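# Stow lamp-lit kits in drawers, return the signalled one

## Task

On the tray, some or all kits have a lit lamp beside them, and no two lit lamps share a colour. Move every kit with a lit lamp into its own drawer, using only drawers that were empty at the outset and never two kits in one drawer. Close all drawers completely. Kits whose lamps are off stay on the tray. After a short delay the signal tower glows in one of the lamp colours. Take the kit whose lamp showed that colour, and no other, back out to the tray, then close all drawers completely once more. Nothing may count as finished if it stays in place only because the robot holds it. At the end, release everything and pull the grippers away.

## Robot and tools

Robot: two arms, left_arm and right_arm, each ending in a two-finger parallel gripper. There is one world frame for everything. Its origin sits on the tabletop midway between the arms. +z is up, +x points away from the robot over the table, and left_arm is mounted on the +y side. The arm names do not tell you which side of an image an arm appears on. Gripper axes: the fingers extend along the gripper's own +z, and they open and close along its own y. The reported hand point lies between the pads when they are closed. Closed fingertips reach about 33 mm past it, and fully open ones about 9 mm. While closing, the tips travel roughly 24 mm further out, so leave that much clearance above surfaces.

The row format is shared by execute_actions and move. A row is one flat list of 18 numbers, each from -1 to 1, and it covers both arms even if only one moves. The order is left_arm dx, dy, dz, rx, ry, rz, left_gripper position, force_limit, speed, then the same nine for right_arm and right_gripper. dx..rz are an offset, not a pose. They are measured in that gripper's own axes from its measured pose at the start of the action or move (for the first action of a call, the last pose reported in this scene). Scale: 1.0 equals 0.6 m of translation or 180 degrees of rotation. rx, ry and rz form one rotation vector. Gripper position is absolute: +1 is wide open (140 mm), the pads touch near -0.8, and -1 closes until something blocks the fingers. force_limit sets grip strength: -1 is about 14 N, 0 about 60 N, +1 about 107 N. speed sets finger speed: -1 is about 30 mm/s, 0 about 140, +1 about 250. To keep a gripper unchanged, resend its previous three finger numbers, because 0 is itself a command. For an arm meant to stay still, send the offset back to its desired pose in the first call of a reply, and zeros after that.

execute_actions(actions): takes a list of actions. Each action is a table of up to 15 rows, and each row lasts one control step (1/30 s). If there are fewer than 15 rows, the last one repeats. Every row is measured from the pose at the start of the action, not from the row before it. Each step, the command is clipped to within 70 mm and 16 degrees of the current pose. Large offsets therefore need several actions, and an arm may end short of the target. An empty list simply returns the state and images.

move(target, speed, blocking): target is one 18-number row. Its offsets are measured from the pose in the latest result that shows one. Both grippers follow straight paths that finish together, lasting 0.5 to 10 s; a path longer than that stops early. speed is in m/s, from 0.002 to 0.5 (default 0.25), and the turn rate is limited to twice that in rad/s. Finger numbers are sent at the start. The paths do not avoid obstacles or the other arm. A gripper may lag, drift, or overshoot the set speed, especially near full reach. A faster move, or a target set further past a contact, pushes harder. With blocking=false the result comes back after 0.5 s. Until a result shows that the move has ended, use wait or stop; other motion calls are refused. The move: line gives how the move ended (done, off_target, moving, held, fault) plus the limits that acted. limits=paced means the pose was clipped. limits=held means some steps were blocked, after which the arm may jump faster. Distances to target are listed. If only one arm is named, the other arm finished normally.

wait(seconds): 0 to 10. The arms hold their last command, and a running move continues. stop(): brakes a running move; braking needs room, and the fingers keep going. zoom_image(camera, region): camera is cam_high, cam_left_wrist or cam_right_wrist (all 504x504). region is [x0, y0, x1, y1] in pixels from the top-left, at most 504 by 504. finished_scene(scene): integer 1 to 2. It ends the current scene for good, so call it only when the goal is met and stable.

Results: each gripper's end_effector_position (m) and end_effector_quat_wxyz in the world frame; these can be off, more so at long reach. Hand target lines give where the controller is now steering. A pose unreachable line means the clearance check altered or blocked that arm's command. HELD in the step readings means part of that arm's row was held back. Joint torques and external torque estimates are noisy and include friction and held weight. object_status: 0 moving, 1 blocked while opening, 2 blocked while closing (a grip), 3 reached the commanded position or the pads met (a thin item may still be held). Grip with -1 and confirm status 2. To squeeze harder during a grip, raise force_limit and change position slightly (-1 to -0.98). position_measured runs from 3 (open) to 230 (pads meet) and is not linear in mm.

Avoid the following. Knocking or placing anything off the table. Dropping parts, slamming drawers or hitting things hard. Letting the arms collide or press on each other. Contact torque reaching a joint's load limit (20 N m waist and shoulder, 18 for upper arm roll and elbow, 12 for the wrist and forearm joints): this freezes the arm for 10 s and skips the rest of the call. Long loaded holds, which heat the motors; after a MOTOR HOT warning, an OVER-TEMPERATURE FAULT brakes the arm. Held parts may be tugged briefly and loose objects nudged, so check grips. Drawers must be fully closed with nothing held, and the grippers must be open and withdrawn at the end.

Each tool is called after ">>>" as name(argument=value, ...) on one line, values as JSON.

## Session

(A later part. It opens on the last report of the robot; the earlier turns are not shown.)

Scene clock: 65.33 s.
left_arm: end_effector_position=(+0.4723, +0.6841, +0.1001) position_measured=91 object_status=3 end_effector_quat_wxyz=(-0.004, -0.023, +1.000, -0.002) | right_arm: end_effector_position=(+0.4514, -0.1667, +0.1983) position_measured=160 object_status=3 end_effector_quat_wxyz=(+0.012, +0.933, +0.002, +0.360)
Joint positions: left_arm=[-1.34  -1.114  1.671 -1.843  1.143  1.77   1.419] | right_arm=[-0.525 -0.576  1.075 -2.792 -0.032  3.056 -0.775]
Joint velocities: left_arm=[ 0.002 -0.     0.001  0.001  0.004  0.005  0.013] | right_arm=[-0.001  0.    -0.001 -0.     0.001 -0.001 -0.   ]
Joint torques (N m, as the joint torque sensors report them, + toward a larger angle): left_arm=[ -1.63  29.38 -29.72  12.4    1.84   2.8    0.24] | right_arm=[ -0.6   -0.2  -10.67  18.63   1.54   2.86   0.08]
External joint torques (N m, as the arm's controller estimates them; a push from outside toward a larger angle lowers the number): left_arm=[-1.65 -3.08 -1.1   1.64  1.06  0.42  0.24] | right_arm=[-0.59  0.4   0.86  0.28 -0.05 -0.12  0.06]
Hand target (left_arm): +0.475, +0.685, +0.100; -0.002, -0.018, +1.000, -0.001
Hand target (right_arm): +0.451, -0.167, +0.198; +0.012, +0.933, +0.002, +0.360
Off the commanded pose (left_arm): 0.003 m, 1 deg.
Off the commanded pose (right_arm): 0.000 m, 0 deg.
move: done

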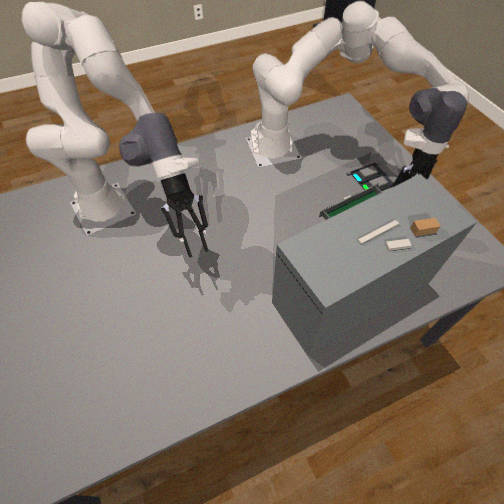

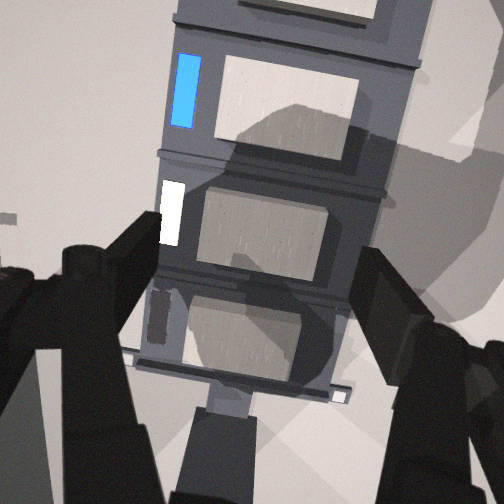

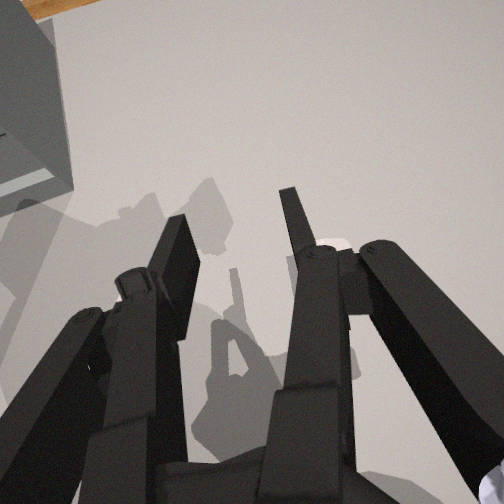

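>>> move(target=[-0.008,0.004,0.09,0,0,0,0.3,0,0,0,0,0,0,0,0,-0.25,0.3,0], speed=0.08)

>>> move(target=[0,0,0,0,0,0,-1,0,-0.3,0,0,0,0,0,0,-0.25,0.3,0])

>>> move(target=[0,0,-0.05,0,0,0,-1,0,-0.3,0,0,0,0,0,0,-0.25,0.3,0], speed=0.08)

Scene clock: 68.20 s.
left_arm: end_effector_position=(+0.4751, +0.6856, +0.0467) position_measured=91 object_status=3 end_effector_quat_wxyz=(-0.006, -0.021, +1.000, -0.004) | right_arm: end_effector_position=(+0.4514, -0.1667, +0.1983) position_measured=160 object_status=3 end_effector_quat_wxyz=(+0.012, +0.933, +0.002, +0.360)
Joint positions: left_arm=[-1.376 -1.164  1.761 -1.844  1.207  1.837  1.408] | right_arm=[-0.525 -0.576  1.075 -2.792 -0.032  3.056 -0.775]
Joint velocities: left_arm=[-0.001  0.     0.002 -0.001  0.001  0.011 -0.007] | right_arm=[-0.001 -0.    -0.001  0.002 -0.001 -0.     0.001]
Joint torques (N m, as the joint torque sensors report them, + toward a larger angle): left_arm=[ -1.69  31.33 -29.33   8.94   1.7    2.77  -0.13] | right_arm=[ -0.5   -0.06 -10.86  18.41   1.55   2.88   0.1 ]
External joint torques (N m, as the arm's controller estimates them; a push from outside toward a larger angle lowers the number): left_arm=[-1.7  -2.7  -0.48 -0.7   0.94  0.39 -0.13] | right_arm=[-0.51  0.55  0.69 -0.01 -0.04 -0.12  0.08]
Hand target (left_arm): +0.477, +0.686, +0.046; -0.004, -0.023, +1.000, -0.002
Hand target (right_arm): +0.451, -0.167, +0.198; +0.012, +0.933, +0.002, +0.360
Off the commanded pose (left_arm): 0.002 m, 0 deg.
Off the commanded pose (right_arm): 0.000 m, 0 deg.
move: done

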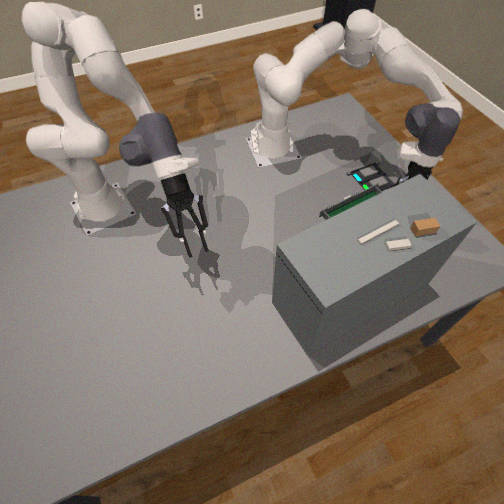

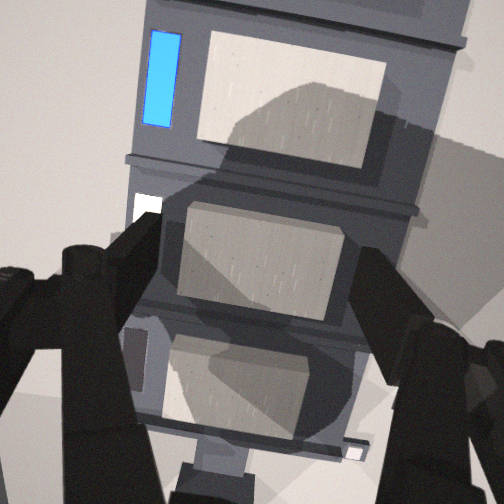

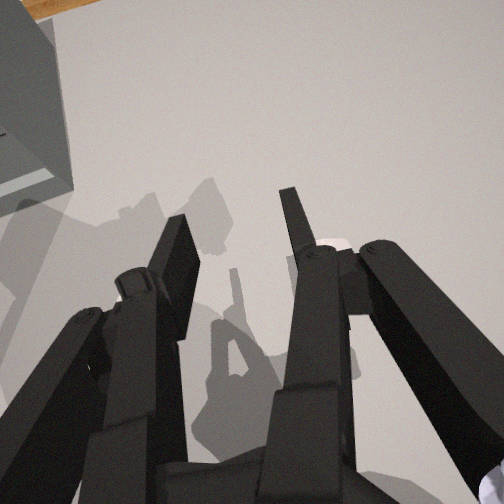

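Scene clock: 68.70 s.
left_arm: end_effector_position=(+0.4754, +0.6856, +0.0472) position_measured=132 object_status=2 end_effector_quat_wxyz=(-0.006, -0.021, +1.000, -0.003) | right_arm: end_effector_position=(+0.4514, -0.1667, +0.1983) position_measured=160 object_status=3 end_effector_quat_wxyz=(+0.012, +0.933, +0.002, +0.360)
Joint positions: left_arm=[-1.376 -1.164  1.76  -1.844  1.207  1.837  1.408] | right_arm=[-0.525 -0.576  1.075 -2.792 -0.032  3.056 -0.775]
Joint velocities: left_arm=[ 0.001  0.     0.001  0.001  0.001 -0.     0.   ] | right_arm=[ 0.001  0.     0.    -0.     0.     0.001  0.   ]
Joint torques (N m, as the joint torque sensors report them, + toward a larger angle): left_arm=[  0.47  31.91 -29.98   9.32   0.66   2.34   0.02] | right_arm=[ -0.2   -0.42 -10.72  18.32   1.58   2.88   0.11]
External joint torques (N m, as the arm's controller estimates them; a push from outside toward a larger angle lowers the number): left_arm=[ 0.34 -2.3  -0.98 -0.46 -0.12 -0.05  0.02] | right_arm=[-0.27  0.16  0.74 -0.01  0.   -0.1   0.09]
Hand target (left_arm): +0.475, +0.686, +0.047; -0.006, -0.021, +1.000, -0.004
Hand target (right_arm): +0.451, -0.167, +0.198; +0.012, +0.933, +0.002, +0.360
Off the commanded pose (left_arm): 0.001 m, 0 deg.
Off the commanded pose (right_arm): 0.000 m, 0 deg.
move: done

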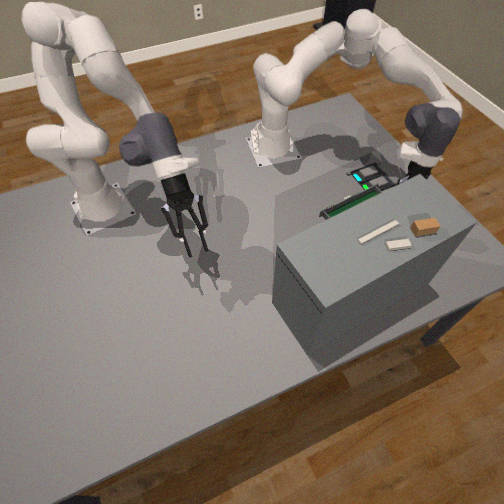

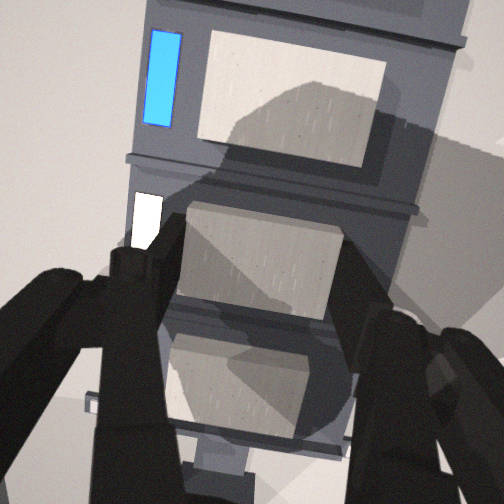

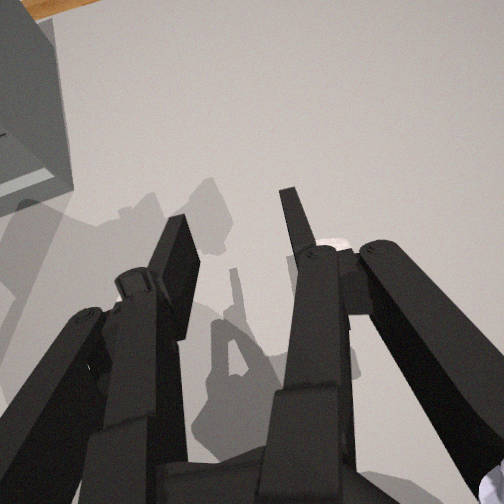

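Scene clock: 69.57 s.
left_arm: end_effector_position=(+0.4767, +0.6850, +0.0757) position_measured=132 object_status=2 end_effector_quat_wxyz=(-0.005, -0.021, +1.000, -0.002) | right_arm: end_effector_position=(+0.4514, -0.1667, +0.1983) position_measured=160 object_status=3 end_effector_quat_wxyz=(+0.012, +0.933, +0.002, +0.360)
Joint positions: left_arm=[-1.365 -1.139  1.714 -1.836  1.174  1.799  1.415] | right_arm=[-0.525 -0.576  1.075 -2.792 -0.032  3.056 -0.775]
Joint velocities: left_arm=[ 0.003  0.    -0.     0.001 -0.001 -0.012  0.004] | right_arm=[ 0.     0.001  0.    -0.001 -0.     0.    -0.002]
Joint torques (N m, as the joint torque sensors report them, + toward a larger angle): left_arm=[  2.42  31.37 -31.97  10.98  -0.44   2.01   0.31] | right_arm=[ -0.23  -0.38 -10.66  18.47   1.58   2.87   0.11]
External joint torques (N m, as the arm's controller estimates them; a push from outside toward a larger angle lowers the number): left_arm=[ 2.24 -2.13 -3.15  0.58 -1.23 -0.38  0.31] | right_arm=[-0.19  0.17  0.88  0.16 -0.02 -0.1   0.09]
Hand target (left_arm): +0.476, +0.686, +0.077; -0.006, -0.021, +1.000, -0.004
Hand target (right_arm): +0.451, -0.167, +0.198; +0.012, +0.933, +0.002, +0.360
Off the commanded pose (left_arm): 0.002 m, 0 deg.
Off the commanded pose (right_arm): 0.000 m, 0 deg.
move: done

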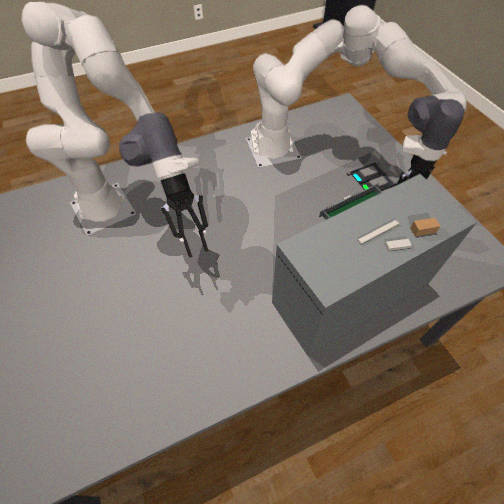

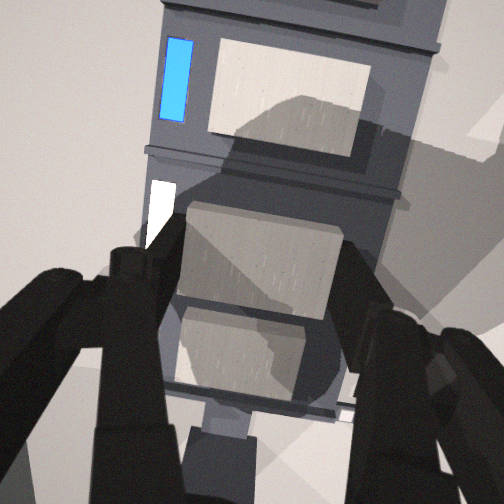

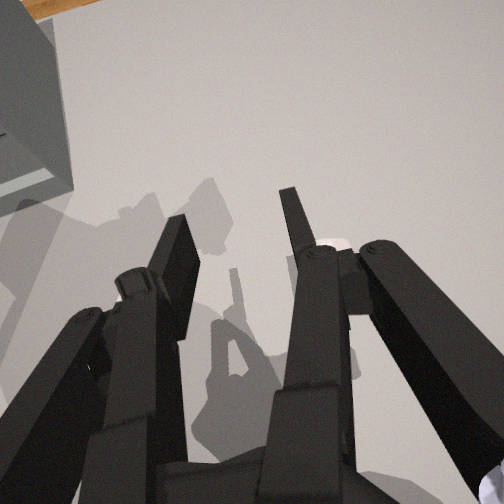

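>>> move(target=[0,-0.14,-0.358,0,0,-0.02,-1,0,-0.3,0.048,-0.478,0.07,0.021,0,-0.022,-0.25,0.3,0], speed=0.2)

>>> move(target=[-0.087,-0.32,0,0,-0.08,0,-1,0,-0.3,0,0,0,0,0,0,-0.25,0.3,0], speed=0.2)

Scene clock: 77.67 s.
left_arm: end_effector_position=(+0.4818, +0.6041, +0.2926) position_measured=132 object_status=2 end_effector_quat_wxyz=(-0.002, -0.049, +0.999, -0.003) | right_arm: end_effector_position=(+0.5041, +0.1204, +0.1937) position_measured=160 object_status=3 end_effector_quat_wxyz=(-0.008, +0.929, +0.049, +0.366)
Joint positions: left_arm=[-1.366 -0.888  1.405 -1.709  0.866  1.528  1.331] | right_arm=[-1.315 -0.714  1.987 -1.971  0.069  2.768 -0.646]
Joint velocities: left_arm=[ 0.002  0.001 -0.001  0.001 -0.001 -0.009 -0.006] | right_arm=[ 0.001 -0.002  0.003  0.001  0.003 -0.013  0.001]
Joint torques (N m, as the joint torque sensors report them, + toward a larger angle): left_arm=[ -1.01  25.66 -25.89  16.6   -0.53   2.08   0.04] | right_arm=[ -1.64  29.72 -16.81  19.08   2.4    2.45   0.47]
External joint torques (N m, as the arm's controller estimates them; a push from outside toward a larger angle lowers the number): left_arm=[-1.11 -0.54 -1.36  1.65 -1.33 -0.34  0.04] | right_arm=[-1.65 -1.65  2.7   0.7   1.05 -0.36  0.45]
Hand target (left_arm): +0.481, +0.603, +0.293; -0.004, -0.053, +0.999, -0.004
Hand target (right_arm): +0.504, +0.120, +0.192; -0.009, +0.930, +0.045, +0.364
Off the commanded pose (left_arm): 0.003 m, 0 deg.
Off the commanded pose (right_arm): 0.014 m, 1 deg.
move: off_target (right_arm)

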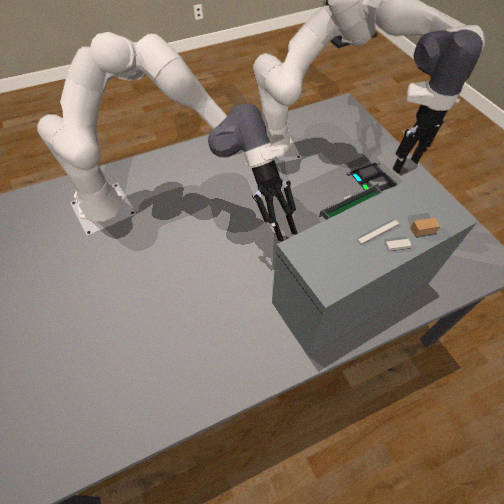

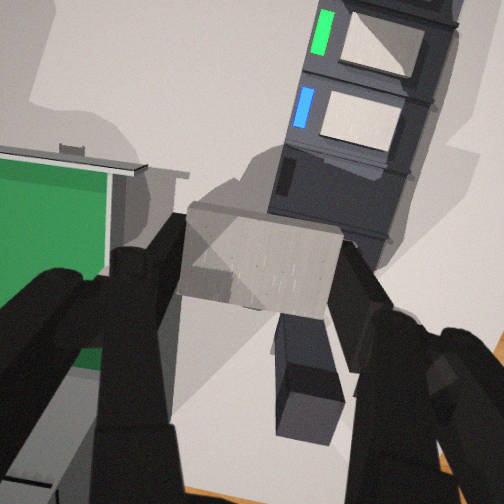

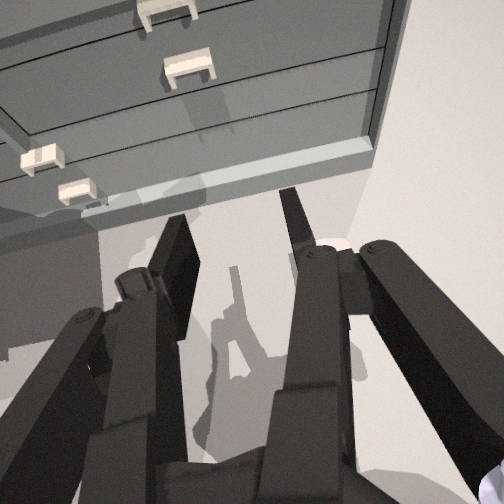

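Scene clock: 79.47 s.
left_arm: end_effector_position=(+0.5521, +0.4145, +0.2982) position_measured=132 object_status=2 end_effector_quat_wxyz=(+0.125, -0.041, +0.991, +0.002) | right_arm: end_effector_position=(+0.5041, +0.1203, +0.1937) position_measured=160 object_status=3 end_effector_quat_wxyz=(-0.008, +0.929, +0.049, +0.366)
Joint positions: left_arm=[-1.444 -0.791  1.312 -1.973  0.896  1.894  0.99 ] | right_arm=[-1.315 -0.714  1.987 -1.971  0.069  2.768 -0.646]
Joint velocities: left_arm=[ 0.001  0.002 -0.    -0.001  0.001  0.008 -0.03 ] | right_arm=[ 0.001  0.001  0.    -0.001  0.     0.    -0.001]
Joint torques (N m, as the joint torque sensors report them, + toward a larger angle): left_arm=[  2.37  16.2  -23.61  16.06   0.94   3.48  -0.22] | right_arm=[ -0.6   30.84 -18.6   18.47   1.3    2.7    0.15]
External joint torques (N m, as the arm's controller estimates them; a push from outside toward a larger angle lowers the number): left_arm=[ 2.46 -0.61 -1.12 -1.87 -0.04  0.6  -0.22] | right_arm=[-0.76 -0.54  0.8   0.04 -0.05 -0.11  0.13]
Hand target (left_arm): +0.553, +0.415, +0.298; +0.127, -0.048, +0.991, +0.002
Hand target (right_arm): +0.504, +0.120, +0.194; -0.008, +0.929, +0.049, +0.366
Off the commanded pose (left_arm): 0.006 m, 1 deg.
Off the commanded pose (right_arm): 0.000 m, 0 deg.
move: off_target (left_arm)

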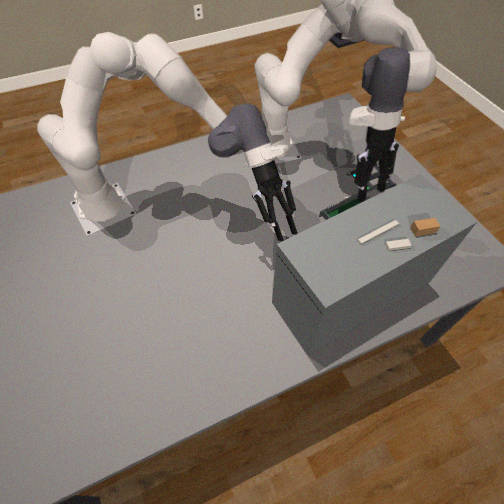

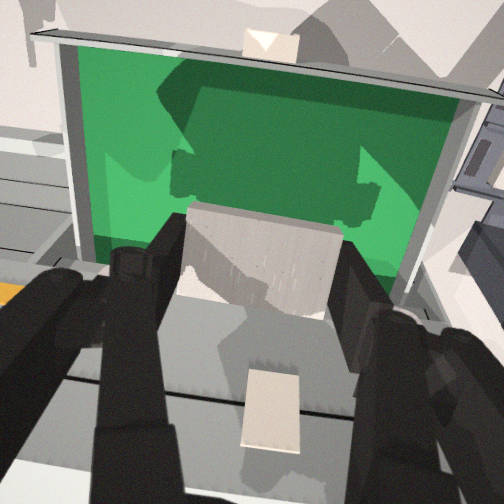

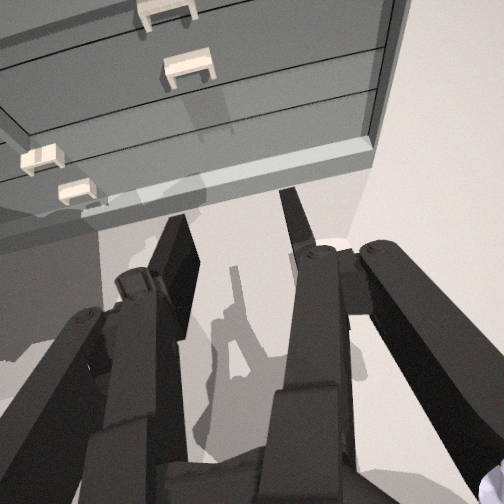

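>>> move(target=[0.068,0,0.066,0,0.04,0,-1,0,-0.3,0.06,-0.055,0.058,0,0,0,-0.25,0.3,0], speed=0.08)

Scene clock: 84.37 s.
left_arm: end_effector_position=(+0.5248, +0.4138, +0.2516) position_measured=132 object_status=2 end_effector_quat_wxyz=(+0.067, -0.043, +0.997, +0.002) | right_arm: end_effector_position=(+0.5515, +0.1591, +0.1970) position_measured=160 object_status=3 end_effector_quat_wxyz=(-0.012, +0.928, +0.045, +0.369)
Joint positions: left_arm=[-1.476 -0.802  1.378 -2.002  0.87   1.851  0.986] | right_arm=[-1.54  -0.79   2.133 -1.721  0.079  2.696 -0.658]
Joint velocities: left_arm=[-0.004 -0.003 -0.     0.001  0.001 -0.01   0.   ] | right_arm=[-0.005 -0.     0.012  0.01  -0.001 -0.019  0.   ]
Joint torques (N m, as the joint torque sensors report them, + toward a larger angle): left_arm=[ -0.59  15.21 -23.45  17.13  -0.17   2.29   0.26] | right_arm=[ -1.83  37.99 -17.45  20.37   0.63   2.44  -0.26]
External joint torques (N m, as the arm's controller estimates them; a push from outside toward a larger angle lowers the number): left_arm=[-0.58 -2.86 -0.65 -0.43 -1.07 -0.41  0.26] | right_arm=[-1.98 -1.62  1.94  1.33 -0.61 -0.4  -0.28]
Hand target (left_arm): +0.523, +0.412, +0.250; +0.063, -0.040, +0.997, +0.000
Hand target (right_arm): +0.551, +0.159, +0.195; -0.008, +0.929, +0.049, +0.367
Off the commanded pose (left_arm): 0.004 m, 1 deg.
Off the commanded pose (right_arm): 0.005 m, 1 deg.
move: off_target (left_arm, right_arm)

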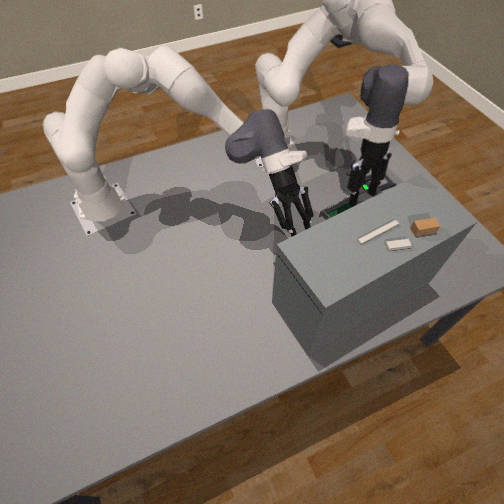

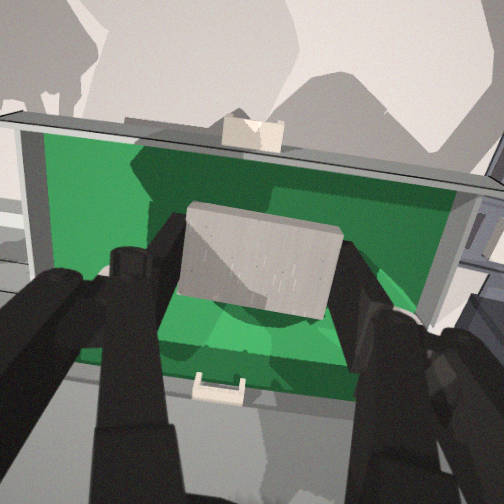

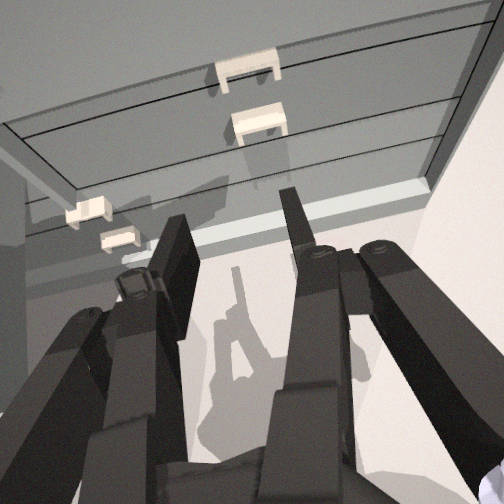

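>>> move(target=[-0.008,0,0.056,0,0.02,0,-1,0,-0.3,0.047,0.012,0,0,0,0,-0.25,0.3,0], speed=0.04)

Scene clock: 90.17 s.
left_arm: end_effector_position=(+0.5339, +0.4141, +0.2193) position_measured=132 object_status=2 end_effector_quat_wxyz=(+0.037, -0.045, +0.998, +0.001) | right_arm: end_effector_position=(+0.5730, +0.1536, +0.2168) position_measured=160 object_status=3 end_effector_quat_wxyz=(-0.015, +0.928, +0.039, +0.369)
Joint positions: left_arm=[-1.59  -0.809  1.5   -1.945  0.87   1.84   0.994] | right_arm=[-1.594 -0.772  2.146 -1.674  0.076  2.671 -0.684]
Joint velocities: left_arm=[-0.005 -0.001  0.002  0.005  0.001 -0.003  0.004] | right_arm=[ 0.     0.     0.008  0.002 -0.001 -0.007 -0.013]
Joint torques (N m, as the joint torque sensors report them, + toward a larger angle): left_arm=[ -0.46  19.7  -24.8   17.77   0.37   2.17   0.36] | right_arm=[ -1.42  40.25 -16.46  21.32   0.08   2.41  -0.21]
External joint torques (N m, as the arm's controller estimates them; a push from outside toward a larger angle lowers the number): left_arm=[-0.55 -2.07 -1.6   0.73 -0.47 -0.41  0.36] | right_arm=[-1.77 -0.08  2.22  1.57 -1.13 -0.49 -0.23]
Hand target (left_arm): +0.534, +0.414, +0.219; +0.036, -0.043, +0.998, +0.000
Hand target (right_arm): +0.572, +0.154, +0.217; -0.012, +0.928, +0.045, +0.369
Off the commanded pose (left_arm): 0.001 m, 0 deg.
Off the commanded pose (right_arm): 0.001 m, 1 deg.
move: done

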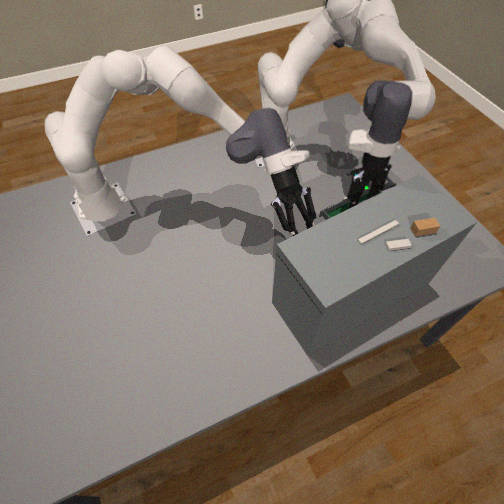

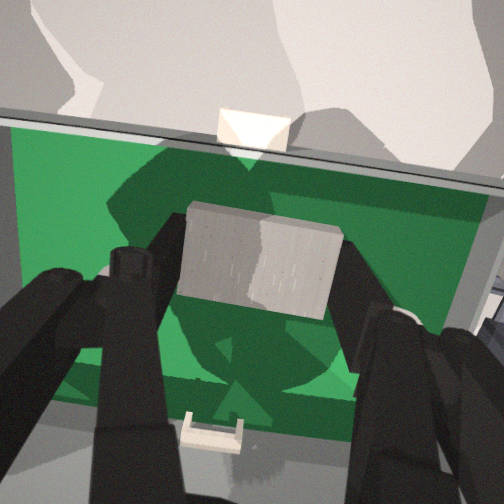

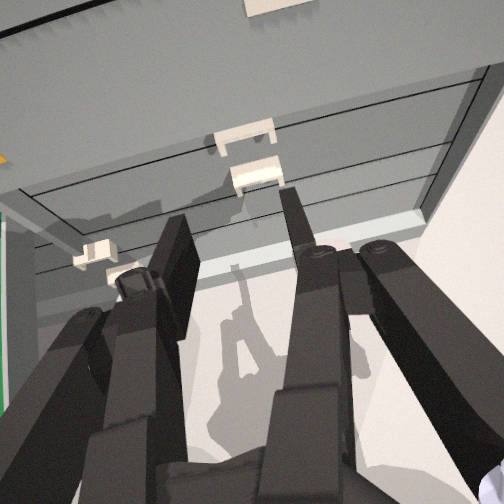

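>>> move(target=[0,0,0.014,0,0.012,0,-1,0,-0.3,0.05,0.004,-0.008,0,0,0,-0.25,0.3,0], speed=0.03)

>>> move(target=[0,0,0,0,0,0,0.3,0,0,0,0,0,0,0,0,-0.25,0.3,0])

>>> move(target=[0.01,0,-0.13,0,0,0,0.3,0,0,0,0,0,0,0,0,-0.25,0.3,0], speed=0.12)

Scene clock: 95.13 s.
left_arm: end_effector_position=(+0.5387, +0.4145, +0.2168) position_measured=132 object_status=2 end_effector_quat_wxyz=(+0.027, -0.047, +0.999, +0.001) | right_arm: end_effector_position=(+0.5919, +0.1527, +0.2414) position_measured=160 object_status=3 end_effector_quat_wxyz=(-0.018, +0.928, +0.033, +0.370)
Joint positions: left_arm=[-1.636 -0.814  1.531 -1.904  0.865  1.815  1.   ] | right_arm=[-1.646 -0.759  2.16  -1.607  0.075  2.628 -0.708]
Joint velocities: left_arm=[-0.002 -0.004  0.001  0.005 -0.001 -0.004  0.002] | right_arm=[-0.001 -0.001  0.007  0.003  0.    -0.014 -0.012]
Joint torques (N m, as the joint torque sensors report them, + toward a larger angle): left_arm=[ -2.48  18.58 -20.59  14.94  -0.43   1.67   0.39] | right_arm=[ -1.26  41.04 -15.43  21.65   0.22   2.47  -0.18]
External joint torques (N m, as the arm's controller estimates them; a push from outside toward a larger angle lowers the number): left_arm=[-2.63 -4.76  2.75 -2.01 -1.27 -0.86  0.39] | right_arm=[-1.57 -0.16  2.54  1.38 -0.93 -0.47 -0.2 ]
Hand target (left_arm): +0.534, +0.414, +0.211; +0.019, -0.045, +0.999, +0.000
Hand target (right_arm): +0.591, +0.153, +0.241; -0.015, +0.928, +0.039, +0.369
Off the commanded pose (left_arm): 0.007 m, 1 deg.
Off the commanded pose (right_arm): 0.001 m, 1 deg.
move: off_target (left_arm)

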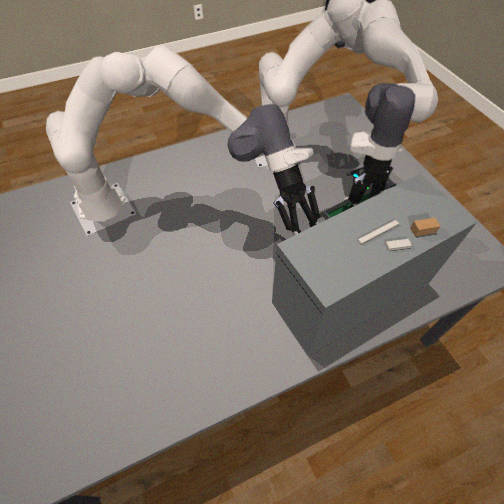

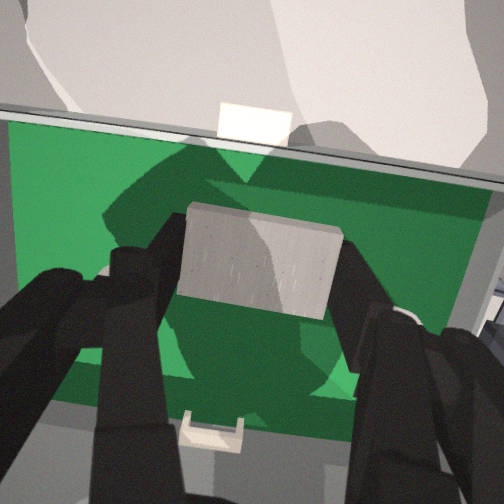

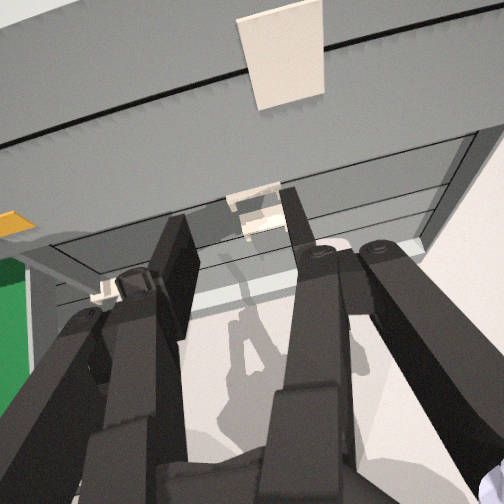

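Scene clock: 95.63 s.
left_arm: end_effector_position=(+0.5389, +0.4144, +0.2171) position_measured=91 object_status=3 end_effector_quat_wxyz=(+0.027, -0.047, +0.999, +0.001) | right_arm: end_effector_position=(+0.5919, +0.1527, +0.2414) position_measured=160 object_status=3 end_effector_quat_wxyz=(-0.018, +0.928, +0.033, +0.370)
Joint positions: left_arm=[-1.636 -0.814  1.531 -1.903  0.865  1.815  1.   ] | right_arm=[-1.646 -0.759  2.16  -1.607  0.075  2.628 -0.708]
Joint velocities: left_arm=[-0.001  0.001  0.001  0.001 -0.     0.     0.   ] | right_arm=[-0.     0.001  0.002  0.     0.002  0.     0.   ]
Joint torques (N m, as the joint torque sensors report them, + toward a larger angle): left_arm=[  0.46  21.52 -25.51  15.65   0.72   2.46   0.2 ] | right_arm=[ -0.64  40.34 -17.11  20.16   1.12   2.83   0.11]
External joint torques (N m, as the arm's controller estimates them; a push from outside toward a larger angle lowers the number): left_arm=[ 0.44 -1.88 -2.07 -1.28 -0.11 -0.09  0.2 ] | right_arm=[-0.7  -1.01  1.05 -0.1  -0.04 -0.11  0.1 ]
Hand target (left_arm): +0.539, +0.415, +0.217; +0.027, -0.047, +0.999, +0.001
Hand target (right_arm): +0.592, +0.153, +0.241; -0.018, +0.928, +0.033, +0.370
Off the commanded pose (left_arm): 0.000 m, 0 deg.
Off the commanded pose (right_arm): 0.000 m, 0 deg.
move: done

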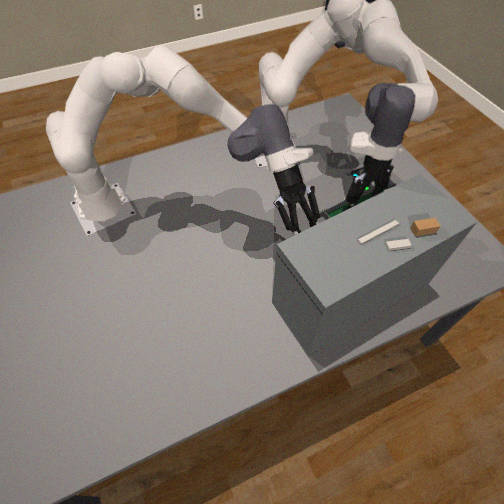

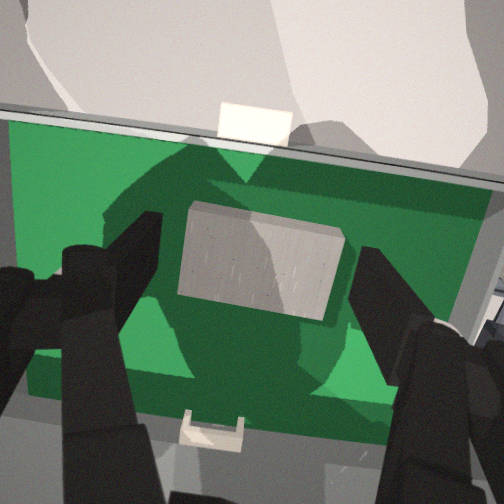

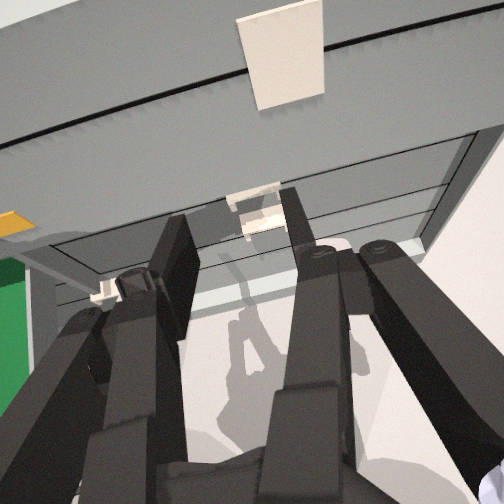

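Scene clock: 96.83 s.
left_arm: end_effector_position=(+0.5296, +0.4138, +0.2937) position_measured=91 object_status=3 end_effector_quat_wxyz=(+0.028, -0.049, +0.998, +0.003) | right_arm: end_effector_position=(+0.5919, +0.1527, +0.2414) position_measured=160 object_status=3 end_effector_quat_wxyz=(-0.018, +0.928, +0.033, +0.370)
Joint positions: left_arm=[-1.595 -0.772  1.404 -1.807  0.792  1.673  1.029] | right_arm=[-1.646 -0.759  2.16  -1.607  0.075  2.628 -0.708]
Joint velocities: left_arm=[ 0.001  0.001 -0.001  0.001 -0.    -0.015  0.005] | right_arm=[ 0.001  0.002 -0.001  0.001 -0.001  0.     0.001]
Joint torques (N m, as the joint torque sensors report them, + toward a larger angle): left_arm=[  2.    18.   -24.51  18.    -0.2    2.07   0.13] | right_arm=[ -0.52  40.49 -17.31  20.36   1.09   2.83   0.12]
External joint torques (N m, as the arm's controller estimates them; a push from outside toward a larger angle lowers the number): left_arm=[ 1.99 -3.14 -2.28  0.51 -1.07 -0.48  0.13] | right_arm=[-0.58 -1.17  1.01 -0.07 -0.07 -0.15  0.1 ]
Hand target (left_arm): +0.528, +0.415, +0.295; +0.027, -0.048, +0.998, +0.001
Hand target (right_arm): +0.592, +0.153, +0.241; -0.018, +0.928, +0.033, +0.370
Off the commanded pose (left_arm): 0.001 m, 0 deg.
Off the commanded pose (right_arm): 0.000 m, 0 deg.
move: done

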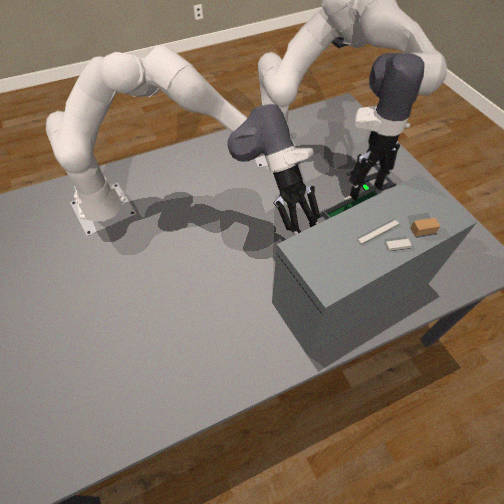

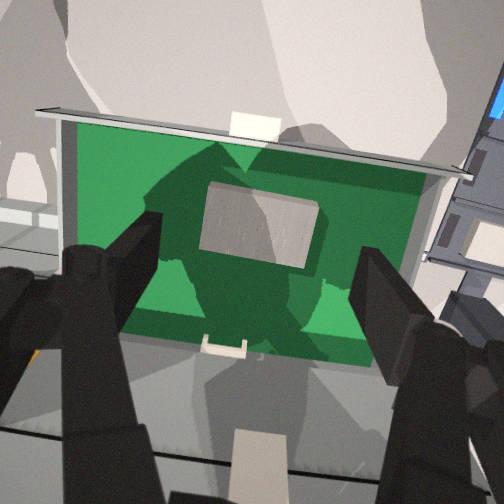

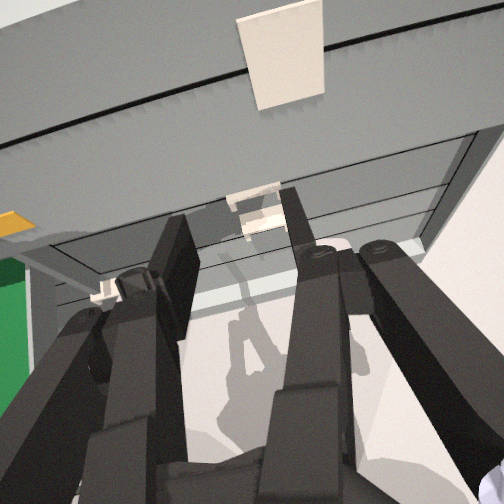

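>>> move(target=[0.187,0,0.015,0,-0.12,0,-0.25,0.3,0,0.017,0.014,0.016,0,0,0,-0.25,0.3,0], speed=0.15)

>>> move(target=[0.03,0,0.123,0,-0.105,0,-0.25,0.3,0,0,0,0,0,0,0,-0.25,0.3,0], speed=0.12)

Scene clock: 102.57 s.
left_arm: end_effector_position=(+0.4186, +0.4065, +0.2769) position_measured=160 object_status=3 end_effector_quat_wxyz=(+0.211, -0.045, +0.976, +0.013) | right_arm: end_effector_position=(+0.6006, +0.1480, +0.2371) position_measured=160 object_status=3 end_effector_quat_wxyz=(-0.017, +0.930, +0.033, +0.366)
Joint positions: left_arm=[-0.894 -1.066  0.91  -2.581  1.067  2.012  0.802] | right_arm=[-1.683 -0.759  2.185 -1.594  0.075  2.63  -0.723]
Joint velocities: left_arm=[ 0.004 -0.    -0.001 -0.001  0.     0.012 -0.025] | right_arm=[-0.     0.     0.     0.    -0.    -0.001 -0.002]
Joint torques (N m, as the joint torque sensors report them, + toward a larger angle): left_arm=[  1.64   7.28 -21.25  15.58   2.05   3.26  -0.15] | right_arm=[ -4.88  41.7  -18.32  22.39   0.8    3.81  -0.07]
External joint torques (N m, as the arm's controller estimates them; a push from outside toward a larger angle lowers the number): left_arm=[ 1.61 -0.46 -2.73 -2.56  0.97  0.33 -0.14] | right_arm=[-4.94 -0.44 -0.47  1.92 -0.36  0.84 -0.08]
Hand target (left_arm): +0.419, +0.406, +0.278; +0.214, -0.049, +0.976, +0.013
Hand target (right_arm): +0.606, +0.146, +0.242; -0.018, +0.928, +0.033, +0.370
Off the commanded pose (left_arm): 0.004 m, 1 deg.
Off the commanded pose (right_arm): 0.008 m, 0 deg.
move: off_target (left_arm, right_arm)

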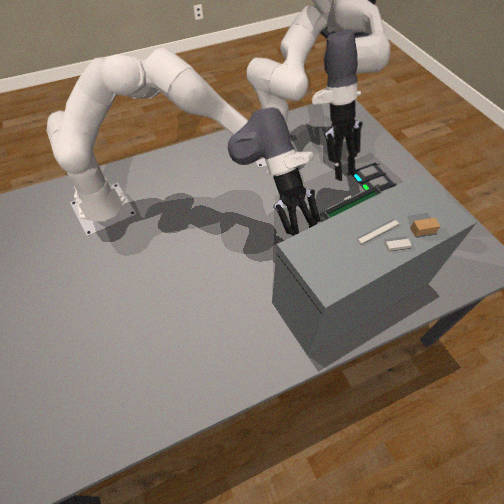

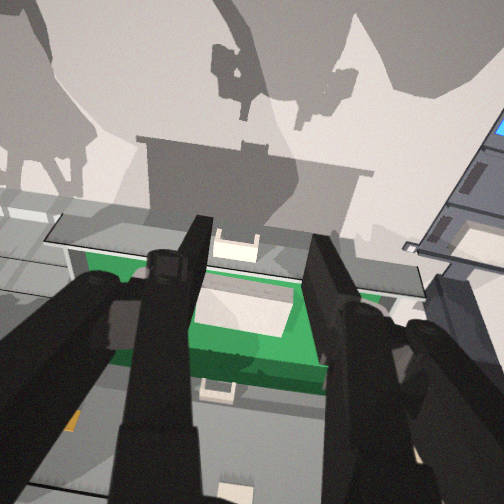

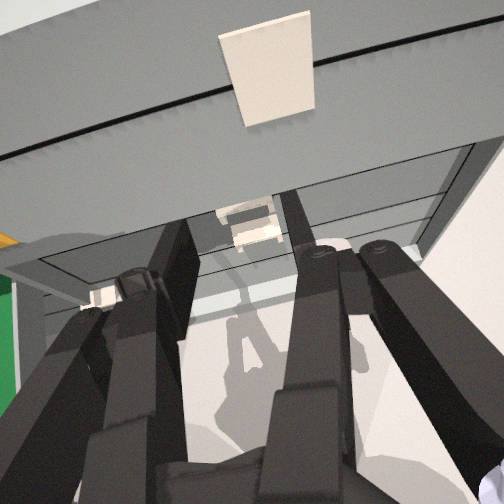

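Scene clock: 104.77 s.
left_arm: end_effector_position=(+0.4332, +0.4112, +0.2014) position_measured=160 object_status=3 end_effector_quat_wxyz=(+0.368, -0.039, +0.929, +0.023) | right_arm: end_effector_position=(+0.6005, +0.1480, +0.2370) position_measured=160 object_status=3 end_effector_quat_wxyz=(-0.017, +0.930, +0.033, +0.366)
Joint positions: left_arm=[-0.767 -1.134  1.191 -2.87   1.809  2.361  0.449] | right_arm=[-1.683 -0.759  2.185 -1.594  0.075  2.629 -0.723]
Joint velocities: left_arm=[-0.001 -0.001 -0.    -0.001  0.005 -0.    -0.036] | right_arm=[ 0.001 -0.    -0.    -0.     0.001 -0.     0.   ]
Joint torques (N m, as the joint torque sensors report them, + toward a larger angle): left_arm=[ -0.33   6.49 -17.38  10.19   1.51   2.57   0.  ] | right_arm=[ -0.62  41.13 -16.73  20.64   1.09   2.89   0.13]
External joint torques (N m, as the arm's controller estimates them; a push from outside toward a larger angle lowers the number): left_arm=[-0.34 -1.51 -0.04 -2.67  0.99  0.07  0.02] | right_arm=[-0.63 -0.94  1.12  0.22 -0.06 -0.07  0.12]
Hand target (left_arm): +0.433, +0.409, +0.201; +0.368, -0.043, +0.928, +0.021
Hand target (right_arm): +0.601, +0.148, +0.237; -0.017, +0.930, +0.033, +0.366
Off the commanded pose (left_arm): 0.003 m, 1 deg.
Off the commanded pose (right_arm): 0.000 m, 0 deg.
move: done

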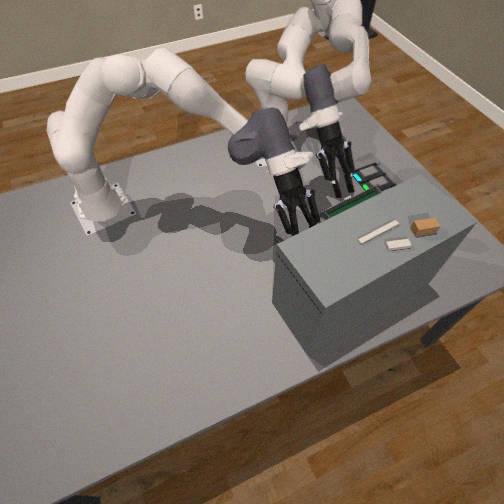

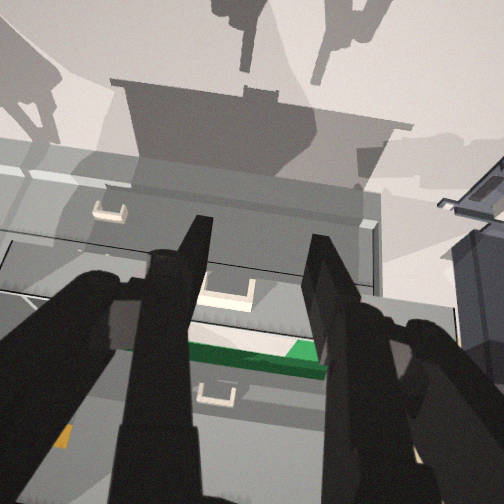

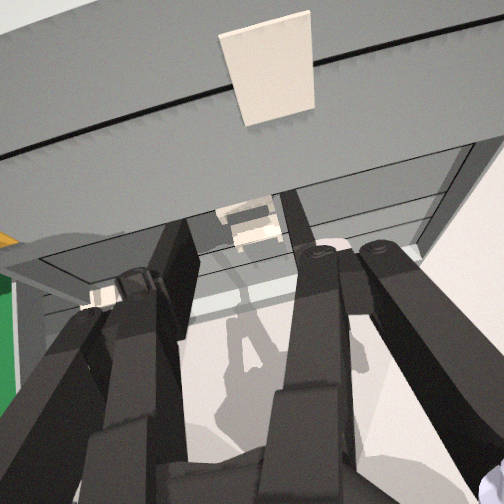

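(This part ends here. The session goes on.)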